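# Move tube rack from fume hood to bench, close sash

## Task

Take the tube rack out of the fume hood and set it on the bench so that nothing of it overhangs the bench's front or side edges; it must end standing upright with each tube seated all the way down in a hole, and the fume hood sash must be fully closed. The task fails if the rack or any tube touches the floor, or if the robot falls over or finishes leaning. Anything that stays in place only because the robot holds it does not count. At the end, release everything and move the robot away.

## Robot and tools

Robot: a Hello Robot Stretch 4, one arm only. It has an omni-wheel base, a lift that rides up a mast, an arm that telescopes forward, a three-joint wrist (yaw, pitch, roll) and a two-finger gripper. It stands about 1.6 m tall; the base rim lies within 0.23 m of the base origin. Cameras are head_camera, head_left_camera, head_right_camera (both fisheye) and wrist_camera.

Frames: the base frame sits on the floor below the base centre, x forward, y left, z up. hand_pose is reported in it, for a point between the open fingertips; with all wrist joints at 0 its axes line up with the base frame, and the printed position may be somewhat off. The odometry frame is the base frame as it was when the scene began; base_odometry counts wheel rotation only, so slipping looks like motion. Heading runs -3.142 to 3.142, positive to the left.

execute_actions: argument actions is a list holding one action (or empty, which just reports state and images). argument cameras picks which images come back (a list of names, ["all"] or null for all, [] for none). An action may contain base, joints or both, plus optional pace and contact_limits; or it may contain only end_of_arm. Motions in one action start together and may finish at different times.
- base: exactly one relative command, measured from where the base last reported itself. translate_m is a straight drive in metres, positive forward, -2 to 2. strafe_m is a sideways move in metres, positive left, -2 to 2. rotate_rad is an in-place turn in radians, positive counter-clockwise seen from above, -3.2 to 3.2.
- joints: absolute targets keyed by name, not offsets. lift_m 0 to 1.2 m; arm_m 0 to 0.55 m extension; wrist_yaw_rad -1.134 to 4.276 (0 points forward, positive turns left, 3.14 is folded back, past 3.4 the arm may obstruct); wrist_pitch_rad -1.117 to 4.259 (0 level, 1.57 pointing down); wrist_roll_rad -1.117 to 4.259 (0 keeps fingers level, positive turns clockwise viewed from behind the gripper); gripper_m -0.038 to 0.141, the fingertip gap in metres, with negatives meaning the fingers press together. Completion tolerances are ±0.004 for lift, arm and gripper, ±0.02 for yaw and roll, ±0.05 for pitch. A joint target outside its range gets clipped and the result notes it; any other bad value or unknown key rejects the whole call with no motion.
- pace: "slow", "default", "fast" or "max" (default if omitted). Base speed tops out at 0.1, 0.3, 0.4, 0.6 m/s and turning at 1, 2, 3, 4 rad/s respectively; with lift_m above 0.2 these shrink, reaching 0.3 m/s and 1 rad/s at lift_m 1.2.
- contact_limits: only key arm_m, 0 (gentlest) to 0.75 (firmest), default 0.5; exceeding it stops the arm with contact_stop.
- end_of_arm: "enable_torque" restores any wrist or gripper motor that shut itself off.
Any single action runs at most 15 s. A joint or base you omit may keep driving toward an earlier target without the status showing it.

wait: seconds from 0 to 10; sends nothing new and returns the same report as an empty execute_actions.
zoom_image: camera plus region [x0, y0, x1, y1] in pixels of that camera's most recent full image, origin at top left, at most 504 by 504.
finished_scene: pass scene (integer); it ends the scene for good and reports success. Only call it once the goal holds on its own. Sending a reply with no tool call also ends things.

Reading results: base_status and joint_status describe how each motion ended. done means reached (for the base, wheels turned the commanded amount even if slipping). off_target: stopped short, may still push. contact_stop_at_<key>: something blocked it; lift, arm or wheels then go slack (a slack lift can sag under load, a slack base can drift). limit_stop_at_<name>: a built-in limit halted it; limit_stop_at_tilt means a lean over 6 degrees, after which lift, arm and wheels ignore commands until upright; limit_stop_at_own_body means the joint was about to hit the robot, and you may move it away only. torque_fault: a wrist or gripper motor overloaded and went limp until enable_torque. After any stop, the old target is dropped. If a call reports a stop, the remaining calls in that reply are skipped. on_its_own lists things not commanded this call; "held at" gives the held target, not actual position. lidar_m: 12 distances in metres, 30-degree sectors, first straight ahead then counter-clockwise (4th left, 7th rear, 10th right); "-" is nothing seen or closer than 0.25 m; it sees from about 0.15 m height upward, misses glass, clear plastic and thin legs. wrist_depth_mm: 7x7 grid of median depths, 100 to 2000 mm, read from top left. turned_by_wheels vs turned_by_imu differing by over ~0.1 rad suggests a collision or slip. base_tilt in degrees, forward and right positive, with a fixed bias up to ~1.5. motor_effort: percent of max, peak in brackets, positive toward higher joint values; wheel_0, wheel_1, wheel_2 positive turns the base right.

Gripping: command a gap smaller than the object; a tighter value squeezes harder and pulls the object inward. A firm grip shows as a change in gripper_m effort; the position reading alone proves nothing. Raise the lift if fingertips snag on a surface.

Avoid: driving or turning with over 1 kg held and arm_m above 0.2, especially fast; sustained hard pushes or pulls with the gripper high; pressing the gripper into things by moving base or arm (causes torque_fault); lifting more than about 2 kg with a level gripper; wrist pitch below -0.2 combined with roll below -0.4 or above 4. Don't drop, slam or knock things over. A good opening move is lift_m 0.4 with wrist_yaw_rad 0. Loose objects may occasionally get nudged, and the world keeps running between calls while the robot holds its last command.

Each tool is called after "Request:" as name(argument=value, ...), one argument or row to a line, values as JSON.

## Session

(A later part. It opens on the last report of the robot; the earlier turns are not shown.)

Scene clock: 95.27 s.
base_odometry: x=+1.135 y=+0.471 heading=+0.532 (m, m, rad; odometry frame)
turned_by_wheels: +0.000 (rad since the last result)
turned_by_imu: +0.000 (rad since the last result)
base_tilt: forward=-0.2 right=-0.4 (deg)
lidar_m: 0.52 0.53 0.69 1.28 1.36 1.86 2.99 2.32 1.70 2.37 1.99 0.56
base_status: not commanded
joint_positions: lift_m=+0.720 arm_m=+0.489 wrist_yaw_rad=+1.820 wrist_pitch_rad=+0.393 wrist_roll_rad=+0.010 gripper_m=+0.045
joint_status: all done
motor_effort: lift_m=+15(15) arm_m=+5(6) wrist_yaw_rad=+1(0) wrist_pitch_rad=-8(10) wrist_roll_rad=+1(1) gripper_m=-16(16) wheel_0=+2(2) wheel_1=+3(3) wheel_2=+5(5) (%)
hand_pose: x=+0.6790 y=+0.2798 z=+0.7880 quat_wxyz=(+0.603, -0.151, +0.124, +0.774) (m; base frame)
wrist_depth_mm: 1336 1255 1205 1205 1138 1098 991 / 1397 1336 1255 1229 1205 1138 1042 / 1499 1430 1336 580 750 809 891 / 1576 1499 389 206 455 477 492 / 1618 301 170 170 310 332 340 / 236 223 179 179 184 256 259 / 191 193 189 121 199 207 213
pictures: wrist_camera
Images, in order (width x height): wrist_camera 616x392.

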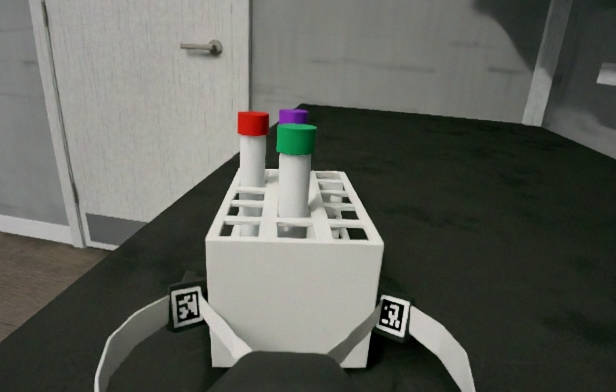

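Request:
execute_actions(
  actions=[
    {"joints":{"lift_m":0.714},"pace":"slow"},
  ],
  cameras=["wrist_camera"],
)

Request:
execute_actions(
  actions=[
    {"joints":{"gripper_m":0.141}},
  ],
  cameras=["wrist_camera"],
)

Request:
execute_actions(
  actions=[
    {"base":{"strafe_m":-0.1},"joints":{"lift_m":0.73}},
  ],
)

Scene clock: 96.23 s.
base_odometry: x=+1.135 y=+0.471 heading=+0.532 (m, m, rad; odometry frame)
turned_by_wheels: +0.000 (rad since the last result)
turned_by_imu: +0.000 (rad since the last result)
base_tilt: forward=-0.2 right=-0.4 (deg)
lidar_m: 0.52 0.53 0.72 1.29 1.37 1.86 3.00 2.32 1.72 2.38 1.94 0.56
base_status: not commanded
joint_positions: lift_m=+0.714 arm_m=+0.489 wrist_yaw_rad=+1.820 wrist_pitch_rad=+0.391 wrist_roll_rad=+0.010 gripper_m=+0.045
joint_status: all done
motor_effort: lift_m=+15(11) arm_m=+5(5) wrist_yaw_rad=+0(0) wrist_pitch_rad=+0(6) wrist_roll_rad=+0(0) gripper_m=-16(17) wheel_0=+2(2) wheel_1=+3(3) wheel_2=+5(5) (%)
hand_pose: x=+0.6790 y=+0.2801 z=+0.7826 quat_wxyz=(+0.603, -0.150, +0.123, +0.774) (m; base frame)
wrist_depth_mm: 1308 1281 1229 1182 1138 1098 991 / 1397 1366 1281 1229 1205 1138 1042 / 1464 1464 1366 569 741 809 878 / 1576 1499 357 211 445 462 480 / 1576 291 176 171 300 324 332 / 228 217 179 179 184 249 252 / 186 184 185 122 194 202 206
pictures: wrist_camera
Images, in order (width x height): wrist_camera 616x392.

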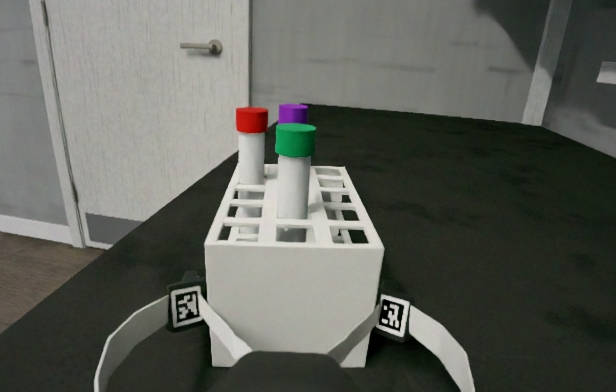

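Scene clock: 98.20 s.
base_odometry: x=+1.135 y=+0.471 heading=+0.532 (m, m, rad; odometry frame)
turned_by_wheels: +0.000 (rad since the last result)
turned_by_imu: +0.001 (rad since the last result)
base_tilt: forward=-0.3 right=-0.4 (deg)
lidar_m: 0.52 0.54 0.70 1.30 1.35 1.85 2.98 2.34 1.71 2.36 1.97 0.54
base_status: not commanded
joint_positions: lift_m=+0.714 arm_m=+0.489 wrist_yaw_rad=+1.820 wrist_pitch_rad=+0.392 wrist_roll_rad=+0.010 gripper_m=+0.141
joint_status: all done
motor_effort: lift_m=+15(15) arm_m=+5(5) wrist_yaw_rad=-2(1) wrist_pitch_rad=-3(2) wrist_roll_rad=+2(0) gripper_m=+0(17) wheel_0=+2(3) wheel_1=+3(3) wheel_2=+5(5) (%)
hand_pose: x=+0.6789 y=+0.2800 z=+0.7823 quat_wxyz=(+0.603, -0.151, +0.123, +0.774) (m; base frame)
wrist_depth_mm: 1308 1281 1205 1205 1138 1098 991 / 1430 1336 1255 1229 1182 1118 1042 / 1499 1430 1336 249 723 798 866 / 1576 1499 377 209 439 455 480 / 1618 289 185 181 300 322 327 / 227 206 193 190 198 237 251 / 186 188 192 123 198 200 205
pictures: wrist_camera
Images, in order (width x height): wrist_camera 616x392.

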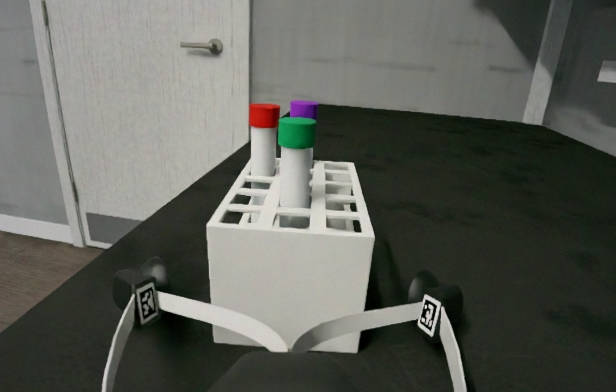

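Scene clock: 99.67 s.
base_odometry: x=+1.186 y=+0.385 heading=+0.532 (m, m, rad; odometry frame)
turned_by_wheels: +0.000 (rad since the last result)
turned_by_imu: +0.001 (rad since the last result)
base_tilt: forward=-0.2 right=-0.4 (deg)
lidar_m: 0.52 0.54 0.73 1.39 1.46 1.99 3.01 2.14 1.63 2.27 1.97 1.37
base_status: done
joint_positions: lift_m=+0.730 arm_m=+0.489 wrist_yaw_rad=+1.820 wrist_pitch_rad=+0.392 wrist_roll_rad=+0.010 gripper_m=+0.141
joint_status: all done
motor_effort: lift_m=+20(17) arm_m=+5(5) wrist_yaw_rad=-1(1) wrist_pitch_rad=-3(3) wrist_roll_rad=+0(1) gripper_m=+2(0) wheel_0=+1(6) wheel_1=-1(8) wheel_2=+0(2) (%)
hand_pose: x=+0.6789 y=+0.2800 z=+0.7979 quat_wxyz=(+0.603, -0.151, +0.123, +0.774) (m; base frame)
wrist_depth_mm: 1430 1336 1308 1281 1255 1160 1060 / 1499 1464 1366 1336 1281 1229 1118 / 1618 1499 1464 357 788 866 960 / 1756 1618 455 282 452 504 525 / 1618 1537 327 293 329 353 362 / 1281 208 248 263 216 260 274 / 204 206 211 123 218 220 224
pictures: head_camera, head_left_camera, head_right_camera, wrist_camera
Images, in order (width x height): head_camera 420x560, head_left_camera 420x672, head_right_camera 420x672, wrist_camera 616x392.

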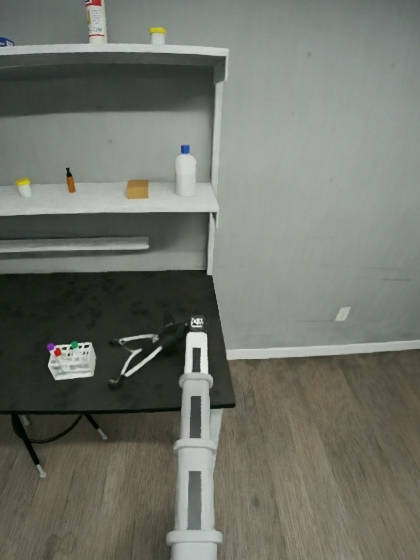

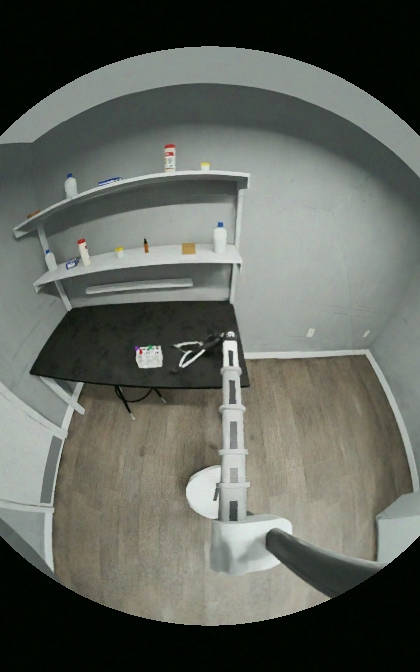

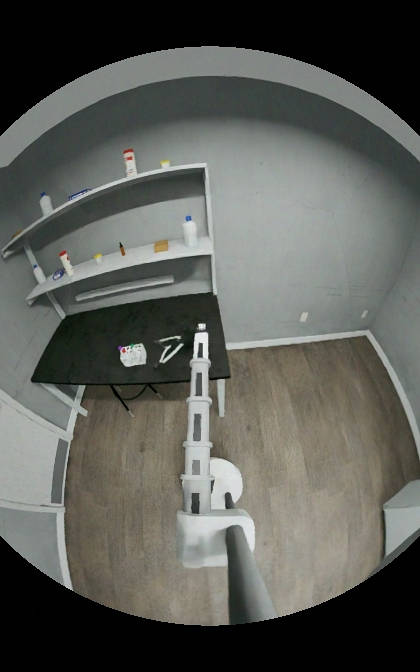

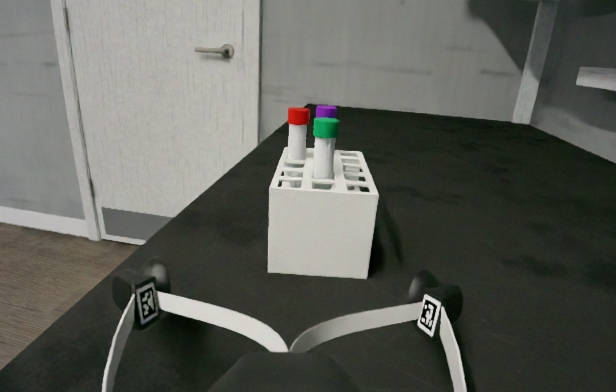

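Request:
zoom_image(
  camera="head_camera",
  region=[30, 320, 120, 390],
)

Region (30, 320, 120, 390) of head_camera's 420x560 image, scaled by 5.600, with more detail than that image has.

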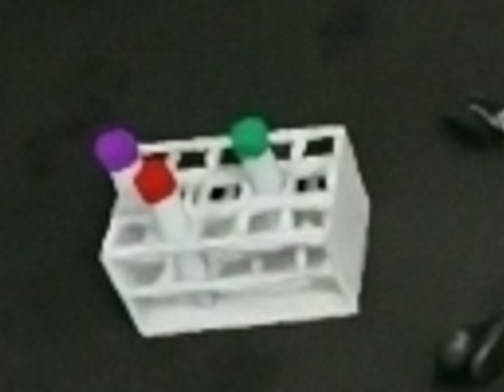

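Request:
execute_actions(
  actions=[
    {"joints":{"arm_m":0.0,"lift_m":0.75}},
  ],
  cameras=[],
)

Request:
execute_actions(
  actions=[
    {"joints":{"wrist_yaw_rad":0.85,"wrist_pitch_rad":0.2,"lift_m":0.68}},
  ],
  cameras=["wrist_camera"],
)

Request:
zoom_image(
  camera="wrist_camera",
  region=[180, 100, 440, 280],
)

Scene clock: 103.50 s.
base_odometry: x=+1.186 y=+0.385 heading=+0.532 (m, m, rad; odometry frame)
turned_by_wheels: +0.000 (rad since the last result)
turned_by_imu: +0.002 (rad since the last result)
base_tilt: forward=-0.4 right=-0.4 (deg)
lidar_m: 0.53 0.53 0.71 1.39 1.46 1.99 3.00 2.14 1.60 2.28 1.97 1.37
base_status: not commanded
joint_positions: lift_m=+0.750 arm_m=+0.001 wrist_yaw_rad=+1.820 wrist_pitch_rad=+0.392 wrist_roll_rad=+0.010 gripper_m=+0.141
joint_status: all done
motor_effort: lift_m=+20(22) arm_m=-5(3) wrist_yaw_rad=+0(1) wrist_pitch_rad=-4(3) wrist_roll_rad=+1(1) gripper_m=+1(2) wheel_0=+1(1) wheel_1=-1(1) wheel_2=+0(0) (%)
hand_pose: x=+0.1908 y=+0.2799 z=+0.8178 quat_wxyz=(+0.603, -0.151, +0.123, +0.774) (m; base frame)
wrist_depth_mm: 1397 1366 1281 1229 1205 1160 1138 / 1499 1430 1366 1308 1255 1205 1182 / 1618 1499 1464 1366 1308 1118 1060 / 1708 1576 1537 1464 1430 1229 591 / 1661 1661 1618 1537 1499 1430 554 / 1336 207 1366 1397 216 1430 691 / 1098 1138 1160 123 1182 1182 1160
pictures: none
No camera images: the call's "cameras" was empty. Leave "cameras" out to get every camera's image.

Scene clock: 104.73 s.
base_odometry: x=+1.186 y=+0.385 heading=+0.532 (m, m, rad; odometry frame)
turned_by_wheels: +0.000 (rad since the last result)
turned_by_imu: +0.001 (rad since the last result)
base_tilt: forward=-0.2 right=-0.4 (deg)
lidar_m: 0.53 0.54 0.73 1.39 1.48 2.00 2.99 2.17 1.62 2.28 1.96 1.39
base_status: not commanded
joint_positions: lift_m=+0.680 arm_m=+0.001 wrist_yaw_rad=+0.851 wrist_pitch_rad=+0.203 wrist_roll_rad=+0.010 gripper_m=+0.141
joint_status: all done
motor_effort: lift_m=+16(18) arm_m=-5(5) wrist_yaw_rad=-2(7) wrist_pitch_rad=-6(12) wrist_roll_rad=+1(0) gripper_m=+0(0) wheel_0=+1(1) wheel_1=-1(1) wheel_2=+0(0) (%)
hand_pose: x=+0.4239 y=+0.1548 z=+0.8003 quat_wxyz=(+0.906, -0.037, +0.094, +0.410) (m; base frame)
wrist_depth_mm: 1138 1308 1336 1098 1042 917 820 / 1160 1336 1537 1366 1138 946 842 / 1160 1366 1576 1336 1138 946 842 / 1160 759 654 559 778 854 820 / 1182 1366 504 407 421 436 452 / 1229 208 788 418 216 277 298 / 1229 1281 1281 123 723 249 233
pictures: wrist_camera
Images, in order (width x height): wrist_camera 616x392.

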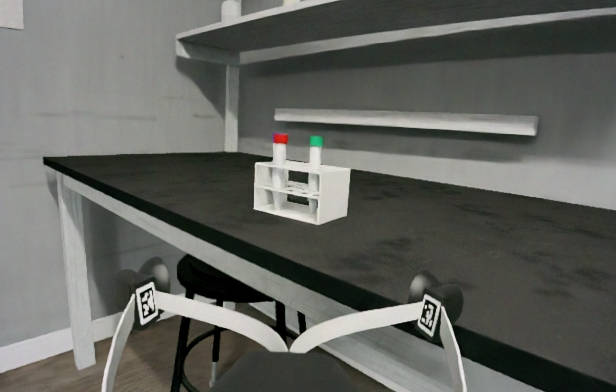

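Region (180, 100, 440, 280) of wrist_camera's 616x392 image, scaled by 1.938; it fills the top 349 rows of this view, and the rest is white.

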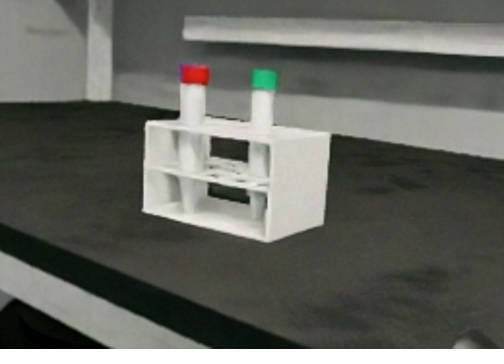

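Request:
execute_actions(
  actions=[
    {"base":{"rotate_rad":-2.43},"joints":{"wrist_yaw_rad":0,"wrist_pitch_rad":0,"gripper_m":0.0},"pace":"max"},
  ],
  cameras=["head_camera"],
)

Request:
execute_actions(
  actions=[
    {"base":{"translate_m":1.42},"pace":"max"},
  ],
  cameras=["head_camera"],
)

Request:
execute_actions(
  actions=[
    {"base":{"rotate_rad":0.88},"joints":{"lift_m":1.2},"pace":"fast"},
  ],
)

Scene clock: 108.03 s.
base_odometry: x=+1.186 y=+0.385 heading=-1.897 (m, m, rad; odometry frame)
turned_by_wheels: -2.429 (rad since the last result)
turned_by_imu: -2.472 (rad since the last result)
base_tilt: forward=-0.2 right=-0.6 (deg)
lidar_m: 1.82 1.63 2.27 1.66 0.55 0.52 0.57 0.88 1.40 1.57 2.43 2.97
base_status: done
joint_positions: lift_m=+0.680 arm_m=+0.001 wrist_yaw_rad=+0.000 wrist_pitch_rad=+0.003 wrist_roll_rad=+0.010 gripper_m=+0.000
joint_status: all done
motor_effort: lift_m=+17(17) arm_m=-5(5) wrist_yaw_rad=-1(9) wrist_pitch_rad=-6(10) wrist_roll_rad=+1(1) gripper_m=-5(7) wheel_0=+1(11) wheel_1=+2(10) wheel_2=+5(10) (%)
hand_pose: x=+0.4603 y=-0.0874 z=+0.8576 quat_wxyz=(+1.000, +0.005, +0.001, +0.000) (m; base frame)
wrist_depth_mm: 1308 - 1983 - - - - / 1281 1921 - - - - - / 1281 - - - - - - / 1281 1366 1808 - - - - / 1255 1397 1756 - - - - / 1229 1397 187 202 - - - / 1255 1281 1708 1042 1708 - -
pictures: head_camera
Images, in order (width x height): head_camera 420x560.

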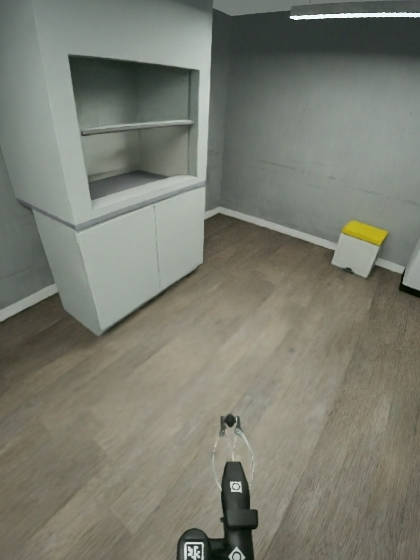

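Scene clock: 112.63 s.
base_odometry: x=+0.731 y=-0.961 heading=-1.897 (m, m, rad; odometry frame)
turned_by_wheels: +0.000 (rad since the last result)
turned_by_imu: +0.004 (rad since the last result)
base_tilt: forward=-0.3 right=-0.4 (deg)
lidar_m: 0.71 0.56 0.55 0.60 2.39 1.97 1.83 2.33 2.30 2.31 1.95 2.30
base_status: done
joint_positions: lift_m=+0.680 arm_m=+0.001 wrist_yaw_rad=+0.000 wrist_pitch_rad=+0.002 wrist_roll_rad=+0.010 gripper_m=+0.000
joint_status: not commanded
motor_effort: lift_m=+18(18) arm_m=-5(5) wrist_yaw_rad=-1(1) wrist_pitch_rad=-6(5) wrist_roll_rad=+1(0) gripper_m=-5(5) wheel_0=+2(10) wheel_1=+2(8) wheel_2=+1(16) (%)
hand_pose: x=+0.4603 y=-0.0874 z=+0.8575 quat_wxyz=(+1.000, +0.005, +0.001, +0.000) (m; base frame)
wrist_depth_mm: 946 904 723 - - 1863 1661 / 960 891 723 - - 1863 1661 / 452 820 715 - - 1863 1661 / 439 525 661 - - 1808 1618 / 433 521 668 - - 1863 1618 / 439 525 187 202 - 1808 1618 / 436 477 640 1042 1708 1808 1618
pictures: head_camera
Images, in order (width x height): head_camera 420x560.

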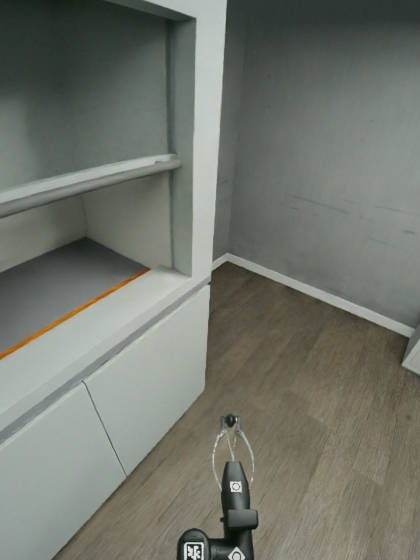

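Scene clock: 115.03 s.
base_odometry: x=+0.731 y=-0.961 heading=-1.017 (m, m, rad; odometry frame)
turned_by_wheels: +0.879 (rad since the last result)
turned_by_imu: +0.896 (rad since the last result)
base_tilt: forward=-0.3 right=-0.4 (deg)
lidar_m: 0.55 0.58 1.97 2.44 1.81 2.29 2.33 2.40 1.96 1.94 0.84 0.59
base_status: done
joint_positions: lift_m=+1.200 arm_m=+0.001 wrist_yaw_rad=+0.000 wrist_pitch_rad=+0.002 wrist_roll_rad=+0.010 gripper_m=+0.000
joint_status: all done
motor_effort: lift_m=+19(21) arm_m=-5(5) wrist_yaw_rad=-1(1) wrist_pitch_rad=-5(4) wrist_roll_rad=+1(1) gripper_m=-4(3) wheel_0=-3(7) wheel_1=-2(8) wheel_2=-4(13) (%)
hand_pose: x=+0.4603 y=-0.0874 z=+1.3774 quat_wxyz=(+1.000, +0.005, +0.001, +0.000) (m; base frame)
wrist_depth_mm: 496 759 960 976 1025 1025 778 / 504 778 960 991 1025 1025 778 / 504 809 976 976 1008 1025 778 / 500 831 960 991 1008 1042 778 / 379 402 410 375 430 439 459 / 530 854 187 201 1008 1060 750 / 539 668 976 549 960 991 741
pictures: head_camera, head_left_camera, head_right_camera, wrist_camera
Images, in order (width x height): head_camera 420x560, head_left_camera 420x672, head_right_camera 420x672, wrist_camera 616x392.

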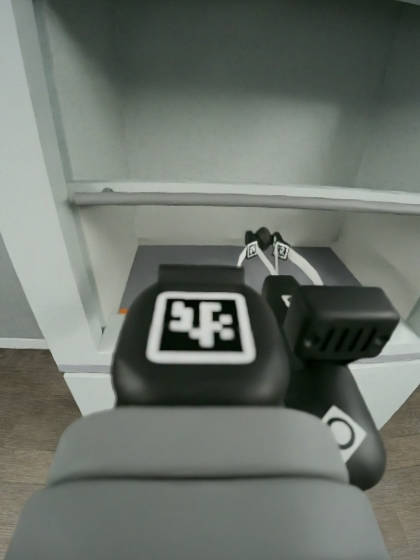

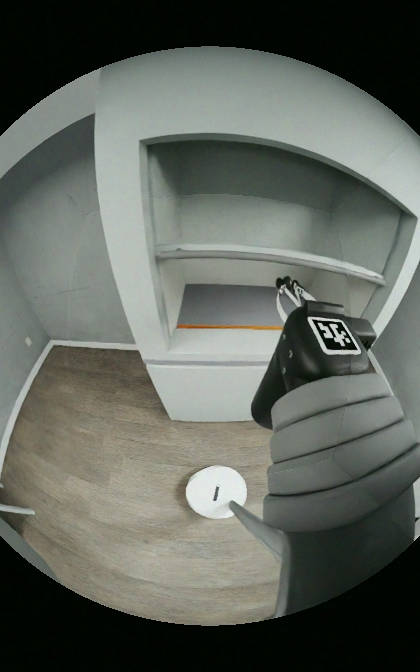

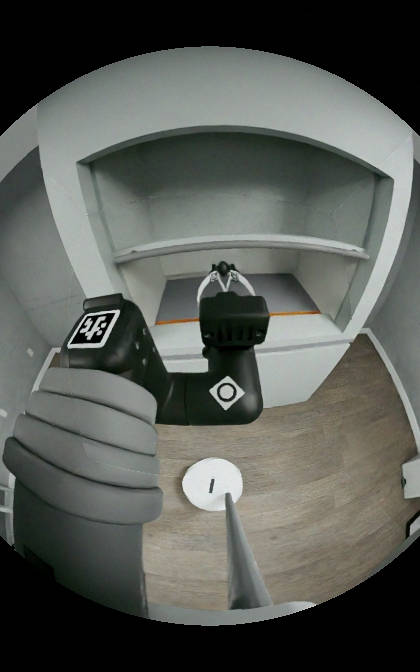

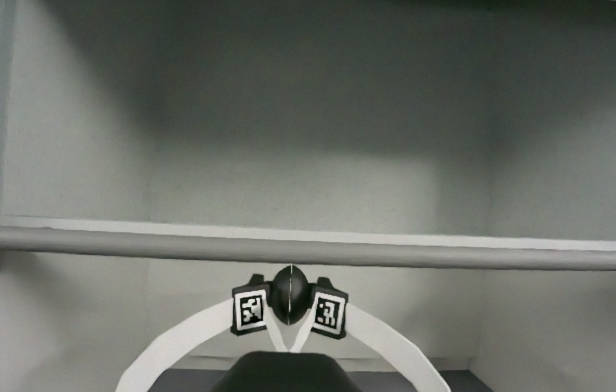

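Request:
execute_actions(
  actions=[
    {"joints":{"wrist_pitch_rad":-0.3,"arm_m":0.1}},
  ],
  cameras=["wrist_camera"],
)

Request:
execute_actions(
  actions=[
    {"joints":{"arm_m":0.22},"contact_limits":{"arm_m":0.15},"pace":"slow"},
  ],
  cameras=["wrist_camera","head_left_camera"],
)

Scene clock: 117.57 s.
base_odometry: x=+0.731 y=-0.961 heading=-1.017 (m, m, rad; odometry frame)
turned_by_wheels: +0.000 (rad since the last result)
turned_by_imu: +0.001 (rad since the last result)
base_tilt: forward=-0.4 right=-0.4 (deg)
lidar_m: 0.56 0.58 1.95 2.43 1.83 2.29 2.32 2.40 1.96 1.93 0.83 0.60
base_status: not commanded
joint_positions: lift_m=+1.200 arm_m=+0.099 wrist_yaw_rad=+0.000 wrist_pitch_rad=-0.298 wrist_roll_rad=+0.010 gripper_m=+0.000
joint_status: all done
motor_effort: lift_m=+19(19) arm_m=+5(5) wrist_yaw_rad=+0(0) wrist_pitch_rad=-6(9) wrist_roll_rad=-1(1) gripper_m=-5(5) wheel_0=-3(3) wheel_1=-2(2) wheel_2=-4(4) (%)
hand_pose: x=+0.5458 y=-0.0874 z=+1.4627 quat_wxyz=(+0.989, +0.005, -0.148, +0.001) (m; base frame)
wrist_depth_mm: 407 377 366 364 359 366 373 / 508 778 1060 1098 1118 1008 707 / 504 798 976 991 1025 1042 778 / 517 831 946 960 976 991 778 / 525 842 891 917 931 946 759 / 544 820 187 202 891 904 750 / 389 296 809 477 314 878 707
pictures: wrist_camera
Images, in order (width x height): wrist_camera 616x392.

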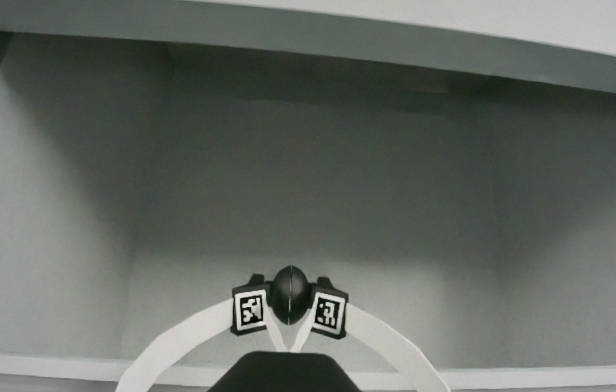

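Scene clock: 119.93 s.
base_odometry: x=+0.731 y=-0.960 heading=-1.017 (m, m, rad; odometry frame)
turned_by_wheels: +0.000 (rad since the last result)
turned_by_imu: +0.001 (rad since the last result)
base_tilt: forward=-0.3 right=-0.4 (deg)
lidar_m: 0.55 0.58 1.96 2.42 1.81 2.32 2.34 2.41 1.96 1.94 0.84 0.60
base_status: not commanded
joint_positions: lift_m=+1.200 arm_m=+0.213 wrist_yaw_rad=-0.004 wrist_pitch_rad=-0.301 wrist_roll_rad=+0.010 gripper_m=+0.000
joint_status: arm_m contact_stop (moved +0.114 of +0.121)
on_its_own: arm_m is slack since a contact_stop (your +0.220 is given up)
motor_effort: lift_m=+20(19) arm_m=+0(12) wrist_yaw_rad=+12(19) wrist_pitch_rad=+4(10) wrist_roll_rad=+1(1) gripper_m=-3(5) wheel_0=-1(3) wheel_1=-1(2) wheel_2=-5(5) (%)
contact_limits: arm_m 0.15
hand_pose: x=+0.6587 y=-0.0886 z=+1.4637 quat_wxyz=(+0.989, +0.005, -0.150, -0.001) (m; base frame)
wrist_depth_mm: 508 768 917 904 904 891 778 / 512 788 917 931 1008 1008 778 / 517 831 878 891 917 946 768 / 525 788 820 854 866 891 759 / 535 759 788 788 831 854 741 / 554 732 187 201 788 809 732 / 559 683 715 124 741 778 715
pictures: head_left_camera, wrist_camera
Images, in order (width x height): head_left_camera 420x672, wrist_camera 616x392.

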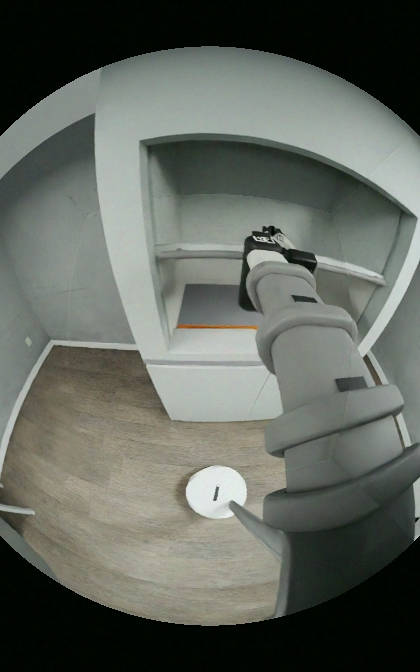

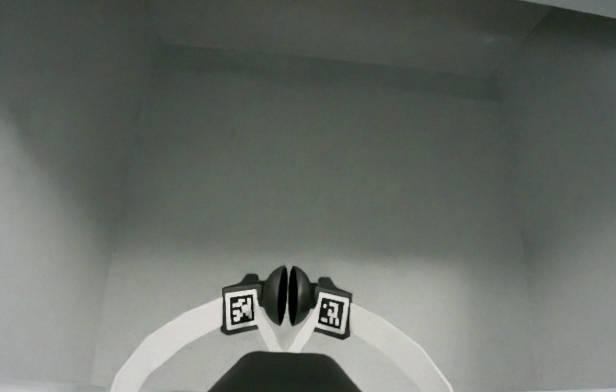

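Request:
execute_actions(
  actions=[
    {"joints":{"arm_m":0.203},"pace":"slow"},
  ],
  cameras=[],
)

Request:
execute_actions(
  actions=[
    {"joints":{"lift_m":1.05},"pace":"slow"},
  ],
)

Scene clock: 121.00 s.
base_odometry: x=+0.731 y=-0.960 heading=-1.017 (m, m, rad; odometry frame)
turned_by_wheels: +0.000 (rad since the last result)
turned_by_imu: +0.000 (rad since the last result)
base_tilt: forward=-0.3 right=-0.4 (deg)
lidar_m: 0.55 0.58 1.97 2.42 1.83 2.27 2.32 2.40 1.98 1.94 0.84 0.59
base_status: not commanded
joint_positions: lift_m=+1.200 arm_m=+0.204 wrist_yaw_rad=-0.001 wrist_pitch_rad=-0.298 wrist_roll_rad=+0.010 gripper_m=+0.000
joint_status: all done
motor_effort: lift_m=+19(19) arm_m=-5(5) wrist_yaw_rad=+1(12) wrist_pitch_rad=-5(2) wrist_roll_rad=+1(1) gripper_m=-4(6) wheel_0=-1(1) wheel_1=-1(1) wheel_2=-5(5) (%)
hand_pose: x=+0.6506 y=-0.0876 z=+1.4629 quat_wxyz=(+0.989, +0.005, -0.149, +0.001) (m; base frame)
wrist_depth_mm: 504 759 931 917 904 891 778 / 512 788 917 946 991 1008 778 / 512 809 866 878 917 931 768 / 521 798 820 854 866 891 759 / 535 759 788 809 831 854 759 / 554 723 187 202 788 820 732 / 554 683 723 433 750 778 723
pictures: none
No camera images: the call's "cameras" was empty. Leave "cameras" out to get every camera's image.

Scene clock: 123.07 s.
torque_fault: wrist_pitch_rad switched itself off since the last result.
base_odometry: x=+0.731 y=-0.961 heading=-1.017 (m, m, rad; odometry frame)
turned_by_wheels: +0.000 (rad since the last result)
turned_by_imu: +0.001 (rad since the last result)
base_tilt: forward=-0.2 right=-0.4 (deg)
lidar_m: 0.55 0.58 1.99 2.43 1.83 2.29 2.33 2.41 1.96 1.95 0.86 0.59
base_status: not commanded
joint_positions: lift_m=+1.050 arm_m=+0.204 wrist_yaw_rad=+0.001 wrist_pitch_rad=-0.595 wrist_roll_rad=+0.011 gripper_m=+0.000
joint_status: all done
on_its_own: wrist_pitch_rad is off since a torque_fault, until you send "end_of_arm": "enable_torque" (your -0.300 is given up)
motor_effort: lift_m=+15(24) arm_m=-4(5) wrist_yaw_rad=-3(4) wrist_pitch_rad=+2(100) wrist_roll_rad=+0(4) gripper_m=-6(8) wheel_0=-1(1) wheel_1=-1(1) wheel_2=-3(5) (%)
hand_pose: x=+0.6135 y=-0.0873 z=+1.3903 quat_wxyz=(+0.956, +0.005, -0.293, +0.002) (m; base frame)
wrist_depth_mm: 473 683 647 430 430 430 427 / 504 759 1008 991 991 976 759 / 504 788 1118 1138 1182 1098 788 / 517 809 960 1025 1042 1025 778 / 521 842 891 917 946 960 759 / 459 723 187 202 854 866 741 / 220 190 195 124 200 208 213
pictures: head_camera, head_left_camera, head_right_camera, wrist_camera
Images, in order (width x height): head_camera 420x560, head_left_camera 420x672, head_right_camera 420x672, wrist_camera 616x392.

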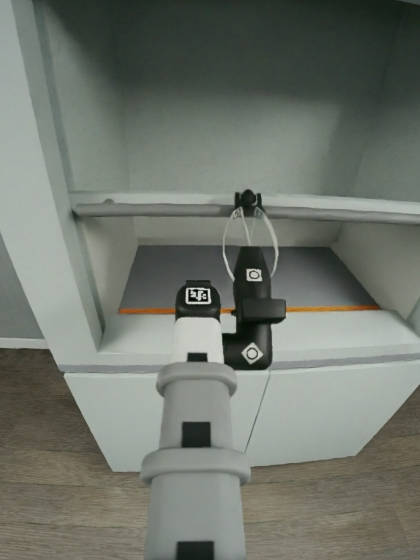

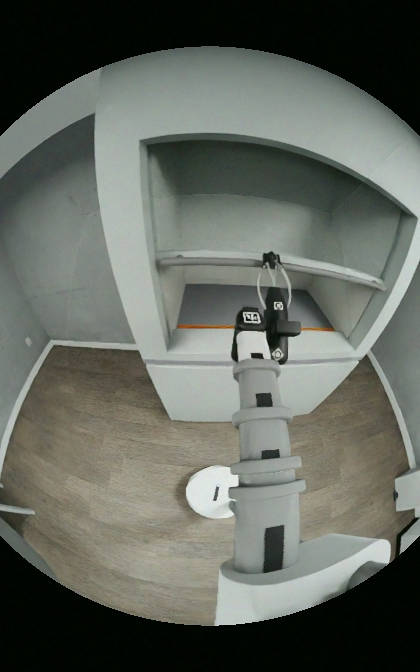

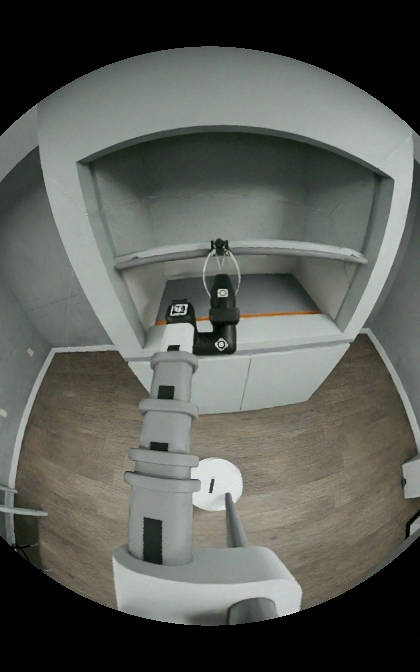

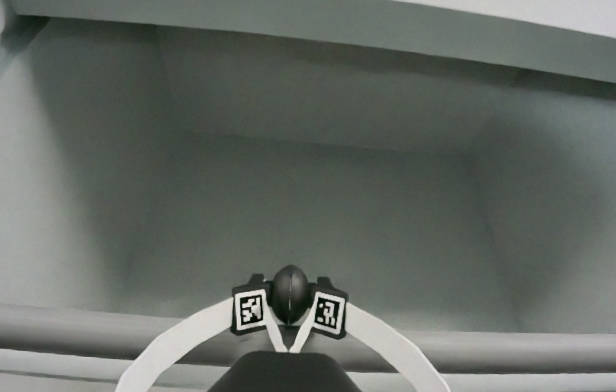

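Request:
execute_actions(
  actions=[
    {"end_of_arm":"enable_torque"},
  ],
  cameras=[],
)

Request:
execute_actions(
  actions=[
    {"joints":{"wrist_pitch_rad":-0.85,"lift_m":1.05}},
  ],
  cameras=[],
)

Request:
execute_actions(
  actions=[
    {"joints":{"arm_m":0.275},"contact_limits":{"arm_m":0.15},"pace":"slow"},
  ],
)

Scene clock: 125.73 s.
base_odometry: x=+0.731 y=-0.961 heading=-1.017 (m, m, rad; odometry frame)
turned_by_wheels: +0.000 (rad since the last result)
turned_by_imu: +0.001 (rad since the last result)
base_tilt: forward=-0.2 right=-0.4 (deg)
lidar_m: 0.56 0.56 1.95 2.42 1.82 2.34 2.32 2.40 1.96 1.95 0.83 0.58
base_status: not commanded
joint_positions: lift_m=+1.050 arm_m=+0.204 wrist_yaw_rad=+0.001 wrist_pitch_rad=-0.595 wrist_roll_rad=+0.011 gripper_m=+0.000
joint_status: not commanded
end_of_arm: enable_torque: each motor that was off is on again
on_its_own: wrist_pitch_rad is held at -0.595, not at your -0.300, since a torque_fault
motor_effort: lift_m=+14(14) arm_m=-4(4) wrist_yaw_rad=-2(2) wrist_pitch_rad=+0(3) wrist_roll_rad=+0(1) gripper_m=-4(7) wheel_0=-1(1) wheel_1=+0(1) wheel_2=-3(3) (%)
hand_pose: x=+0.6135 y=-0.0873 z=+1.3903 quat_wxyz=(+0.956, +0.005, -0.293, +0.002) (m; base frame)
wrist_depth_mm: 473 691 647 433 427 430 430 / 500 750 1008 991 991 991 759 / 500 788 1118 1138 1182 1078 778 / 512 820 976 1008 1042 1025 768 / 525 820 904 904 946 960 759 / 455 715 187 202 854 866 741 / 220 189 195 155 201 208 213
pictures: none
No camera images: the call's "cameras" was empty. Leave "cameras" out to get every camera's image.

Scene clock: 126.43 s.
base_odometry: x=+0.731 y=-0.961 heading=-1.017 (m, m, rad; odometry frame)
turned_by_wheels: +0.000 (rad since the last result)
turned_by_imu: +0.000 (rad since the last result)
base_tilt: forward=-0.3 right=-0.5 (deg)
lidar_m: 0.55 0.57 1.95 2.44 1.83 2.28 2.32 2.40 1.97 1.94 0.85 0.60
base_status: not commanded
joint_positions: lift_m=+1.050 arm_m=+0.204 wrist_yaw_rad=+0.000 wrist_pitch_rad=-0.848 wrist_roll_rad=+0.011 gripper_m=+0.000
joint_status: all done
motor_effort: lift_m=+15(17) arm_m=-4(4) wrist_yaw_rad=-1(2) wrist_pitch_rad=-3(11) wrist_roll_rad=+0(0) gripper_m=-5(4) wheel_0=-1(1) wheel_1=-1(0) wheel_2=-3(3) (%)
hand_pose: x=+0.5654 y=-0.0874 z=+1.4448 quat_wxyz=(+0.911, +0.005, -0.411, +0.002) (m; base frame)
wrist_depth_mm: 554 585 634 707 768 854 1025 / 445 449 477 504 544 591 654 / 480 661 480 477 477 492 500 / 504 798 1078 1078 1078 1025 750 / 512 820 1078 1160 1182 1060 759 / 535 842 187 202 991 960 750 / 549 676 820 484 831 891 732
pictures: none
No camera images: the call's "cameras" was empty. Leave "cameras" out to get every camera's image.

Scene clock: 128.40 s.
base_odometry: x=+0.731 y=-0.961 heading=-1.017 (m, m, rad; odometry frame)
turned_by_wheels: +0.000 (rad since the last result)
turned_by_imu: +0.001 (rad since the last result)
base_tilt: forward=-0.3 right=-0.4 (deg)
lidar_m: 0.56 0.57 1.96 2.44 1.80 2.25 2.32 2.40 1.97 1.95 0.86 0.60
base_status: not commanded
joint_positions: lift_m=+1.050 arm_m=+0.274 wrist_yaw_rad=+0.000 wrist_pitch_rad=-0.848 wrist_roll_rad=+0.011 gripper_m=+0.000
joint_status: all done
motor_effort: lift_m=+16(15) arm_m=+5(5) wrist_yaw_rad=-1(1) wrist_pitch_rad=-3(4) wrist_roll_rad=+0(2) gripper_m=-5(4) wheel_0=-1(1) wheel_1=+0(1) wheel_2=-3(3) (%)
contact_limits: arm_m 0.15
hand_pose: x=+0.6358 y=-0.0874 z=+1.4448 quat_wxyz=(+0.911, +0.005, -0.412, +0.002) (m; base frame)
wrist_depth_mm: 394 402 430 473 512 574 668 / 452 430 430 427 427 439 445 / 496 778 960 960 960 931 723 / 508 798 1078 1078 1078 1025 778 / 521 831 991 1025 1060 1025 759 / 539 798 186 202 917 917 741 / 549 683 750 452 768 820 732
pictures: head_camera, head_left_camera, head_right_camera, wrist_camera
Images, in order (width x height): head_camera 420x560, head_left_camera 420x672, head_right_camera 420x672, wrist_camera 616x392.

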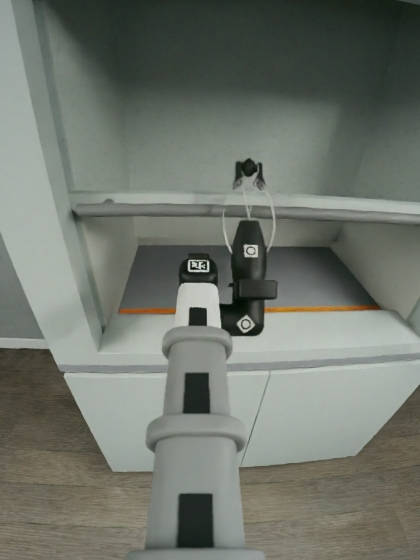

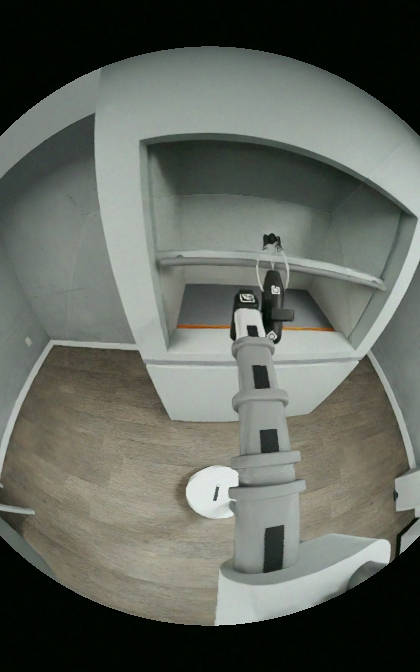

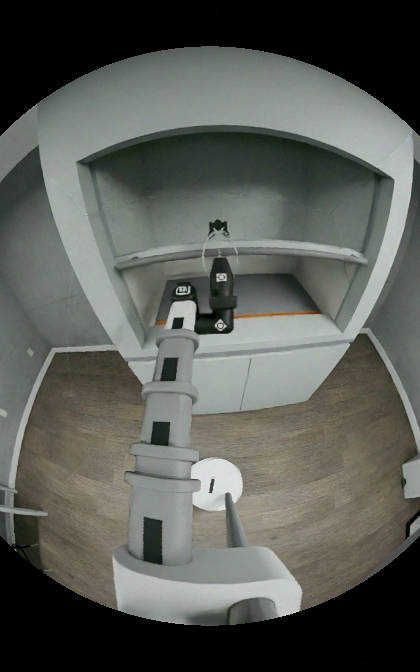

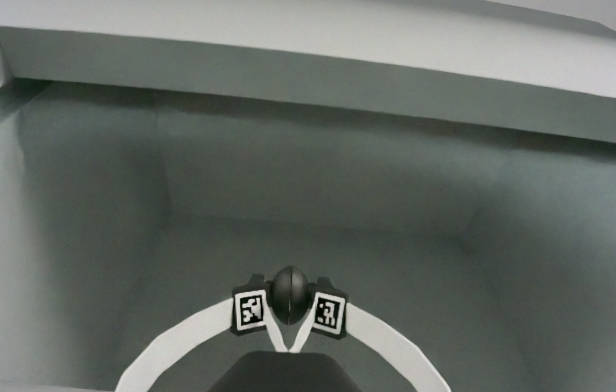

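Request:
execute_actions(
  actions=[
    {"joints":{"lift_m":1.0},"pace":"slow"},
  ],
  cameras=["head_camera","head_left_camera"],
)

Scene clock: 129.87 s.
base_odometry: x=+0.731 y=-0.961 heading=-1.017 (m, m, rad; odometry frame)
turned_by_wheels: +0.000 (rad since the last result)
turned_by_imu: +0.001 (rad since the last result)
base_tilt: forward=-0.4 right=-0.4 (deg)
lidar_m: 0.56 0.58 1.95 2.42 1.84 2.33 2.32 2.41 1.96 1.94 0.84 0.59
base_status: not commanded
joint_positions: lift_m=+1.001 arm_m=+0.274 wrist_yaw_rad=-0.002 wrist_pitch_rad=-0.872 wrist_roll_rad=+0.012 gripper_m=+0.000
joint_status: all done
on_its_own: wrist_pitch_rad is at rest, and its effort (+66) is outside its rest range (-23 to +23)
motor_effort: lift_m=+8(17) arm_m=+5(5) wrist_yaw_rad=+6(7) wrist_pitch_rad=+66(65) wrist_roll_rad=-4(4) gripper_m=-6(6) wheel_0=-1(1) wheel_1=-1(1) wheel_2=-3(3) (%)
hand_pose: x=+0.6303 y=-0.0879 z=+1.4000 quat_wxyz=(+0.906, +0.005, -0.422, +0.001) (m; base frame)
wrist_depth_mm: 436 455 504 574 634 723 866 / 459 469 469 466 477 484 517 / 500 768 976 991 946 960 715 / 512 798 1118 1098 1098 1042 778 / 521 831 1008 1060 1160 1060 768 / 480 778 187 202 946 946 741 / 161 162 166 141 171 179 186
pictures: head_camera, head_left_camera
Images, in order (width x height): head_camera 420x560, head_left_camera 420x672.

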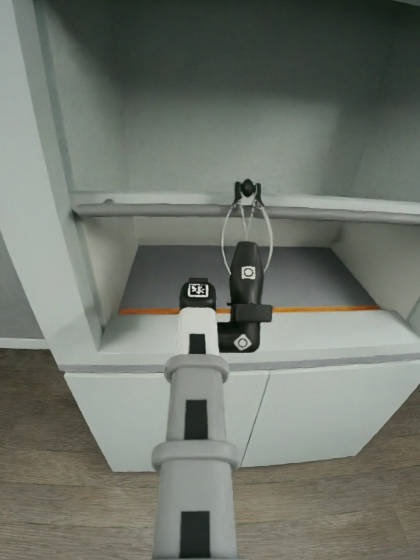

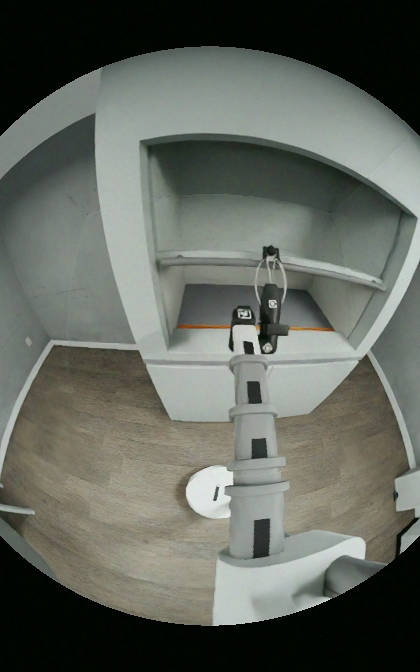

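Request:
execute_actions(
  actions=[
    {"joints":{"lift_m":1.025,"arm_m":0.245,"wrist_pitch_rad":-0.85},"pace":"slow"},
  ],
  cameras=["head_camera","wrist_camera"],
)

Request:
execute_actions(
  actions=[
    {"joints":{"lift_m":1.0},"pace":"slow"},
  ],
  cameras=["head_camera","wrist_camera"],
)

Scene clock: 131.57 s.
base_odometry: x=+0.731 y=-0.961 heading=-1.017 (m, m, rad; odometry frame)
turned_by_wheels: +0.000 (rad since the last result)
turned_by_imu: +0.001 (rad since the last result)
base_tilt: forward=-0.3 right=-0.4 (deg)
lidar_m: 0.56 0.58 1.94 2.42 1.80 2.29 2.32 2.41 1.95 1.94 0.85 0.59
base_status: not commanded
joint_positions: lift_m=+1.025 arm_m=+0.246 wrist_yaw_rad=+0.000 wrist_pitch_rad=-0.849 wrist_roll_rad=+0.011 gripper_m=+0.000
joint_status: all done
motor_effort: lift_m=+20(24) arm_m=-5(8) wrist_yaw_rad=+1(9) wrist_pitch_rad=-2(63) wrist_roll_rad=-1(4) gripper_m=-5(7) wheel_0=-1(0) wheel_1=-1(1) wheel_2=-3(3) (%)
hand_pose: x=+0.6074 y=-0.0875 z=+1.4196 quat_wxyz=(+0.911, +0.005, -0.412, +0.002) (m; base frame)
wrist_depth_mm: 442 469 512 569 621 691 798 / 452 455 452 462 466 480 525 / 492 778 991 991 946 946 504 / 512 798 1118 1118 1098 1060 778 / 512 831 1025 1042 1098 1060 759 / 539 820 187 202 931 931 750 / 176 174 778 462 183 854 723
pictures: head_camera, wrist_camera
Images, in order (width x height): head_camera 420x560, wrist_camera 616x392.

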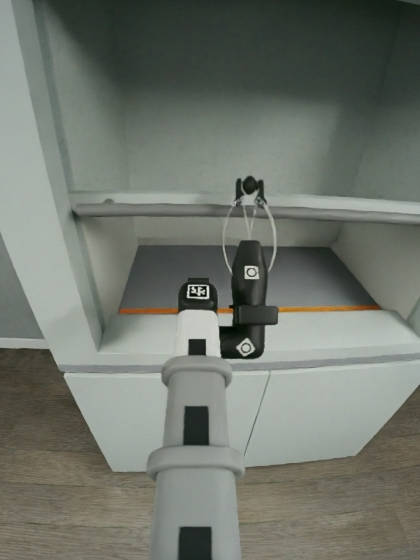

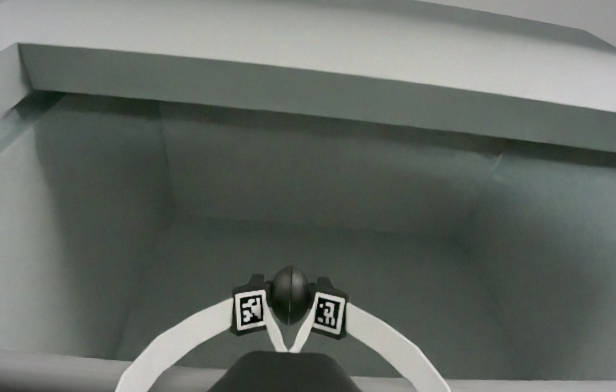

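Scene clock: 132.57 s.
base_odometry: x=+0.731 y=-0.961 heading=-1.017 (m, m, rad; odometry frame)
turned_by_wheels: +0.000 (rad since the last result)
turned_by_imu: +0.000 (rad since the last result)
base_tilt: forward=-0.2 right=-0.5 (deg)
lidar_m: 0.55 0.56 1.95 2.44 1.81 2.28 2.31 2.41 1.97 1.95 0.83 0.58
base_status: not commanded
joint_positions: lift_m=+1.000 arm_m=+0.246 wrist_yaw_rad=+0.000 wrist_pitch_rad=-0.849 wrist_roll_rad=+0.011 gripper_m=+0.000
joint_status: all done
motor_effort: lift_m=+15(19) arm_m=-5(6) wrist_yaw_rad=+0(0) wrist_pitch_rad=-1(1) wrist_roll_rad=-1(1) gripper_m=-6(4) wheel_0=-1(1) wheel_1=-1(1) wheel_2=-3(3) (%)
hand_pose: x=+0.6074 y=-0.0875 z=+1.3950 quat_wxyz=(+0.911, +0.005, -0.412, +0.002) (m; base frame)
wrist_depth_mm: 452 473 517 569 615 691 809 / 469 480 480 477 488 500 525 / 500 778 1008 1025 1025 991 723 / 508 798 1182 1138 1138 1078 778 / 517 831 1008 1042 1098 1042 759 / 480 768 187 202 946 946 750 / 198 185 189 153 195 202 208
pictures: head_camera, wrist_camera
Images, in order (width x height): head_camera 420x560, wrist_camera 616x392.

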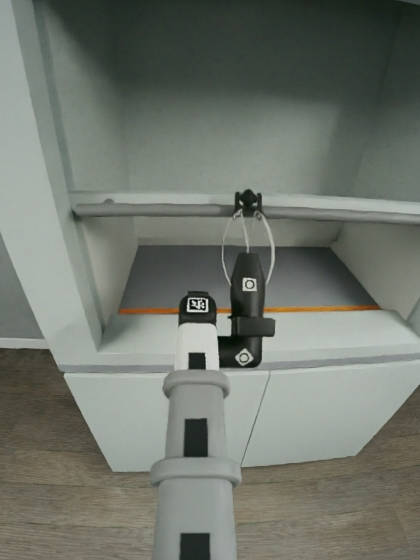

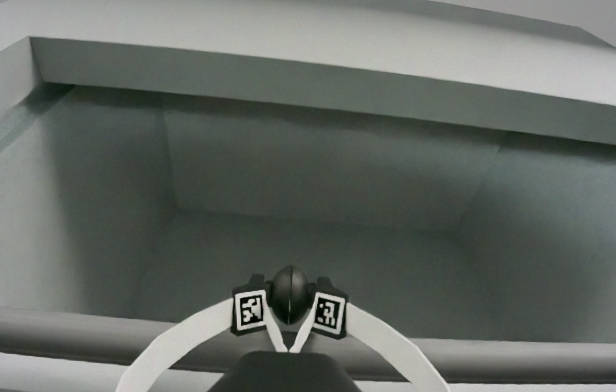

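Request:
execute_actions(
  actions=[
    {"joints":{"lift_m":0.975},"pace":"slow"},
  ],
  cameras=["head_camera","wrist_camera"],
)

Scene clock: 133.83 s.
base_odometry: x=+0.731 y=-0.961 heading=-1.017 (m, m, rad; odometry frame)
turned_by_wheels: +0.000 (rad since the last result)
turned_by_imu: +0.001 (rad since the last result)
base_tilt: forward=-0.3 right=-0.4 (deg)
lidar_m: 0.55 0.58 1.97 2.43 1.82 2.33 2.33 2.40 1.97 1.93 0.84 0.59
base_status: not commanded
joint_positions: lift_m=+0.976 arm_m=+0.246 wrist_yaw_rad=-0.001 wrist_pitch_rad=-0.868 wrist_roll_rad=+0.011 gripper_m=+0.000
joint_status: all done
on_its_own: wrist_pitch_rad is at rest, and its effort (+53) is outside its rest range (-23 to +23)
motor_effort: lift_m=+8(17) arm_m=-4(6) wrist_yaw_rad=+2(2) wrist_pitch_rad=+53(55) wrist_roll_rad=-1(0) gripper_m=-11(11) wheel_0=-1(1) wheel_1=-1(1) wheel_2=-3(3) (%)
hand_pose: x=+0.6030 y=-0.0876 z=+1.3742 quat_wxyz=(+0.907, +0.005, -0.421, +0.002) (m; base frame)
wrist_depth_mm: 500 535 585 661 732 820 1060 / 473 492 492 504 508 539 597 / 504 768 1008 1025 991 976 544 / 508 798 1138 1160 1118 1078 788 / 521 820 1060 1098 1118 1060 759 / 200 208 187 203 960 960 750 / 224 199 204 158 208 215 219
pictures: head_camera, wrist_camera
Images, in order (width x height): head_camera 420x560, wrist_camera 616x392.

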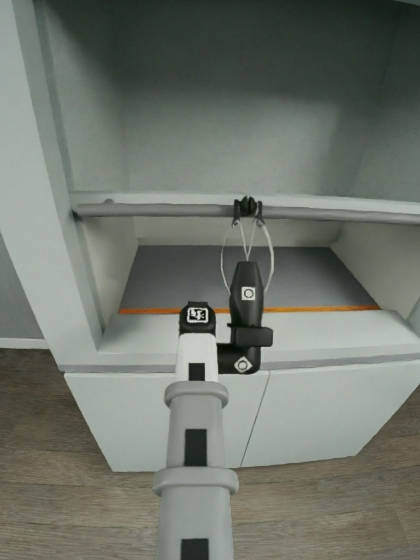

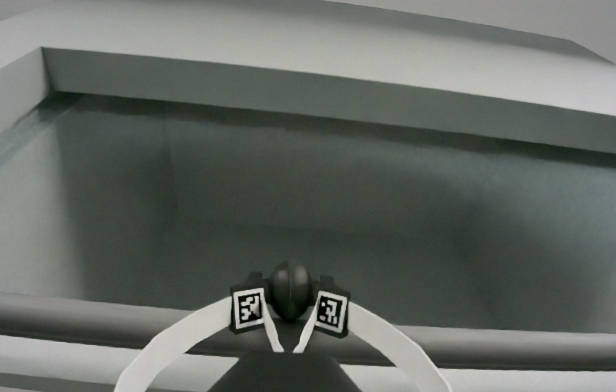

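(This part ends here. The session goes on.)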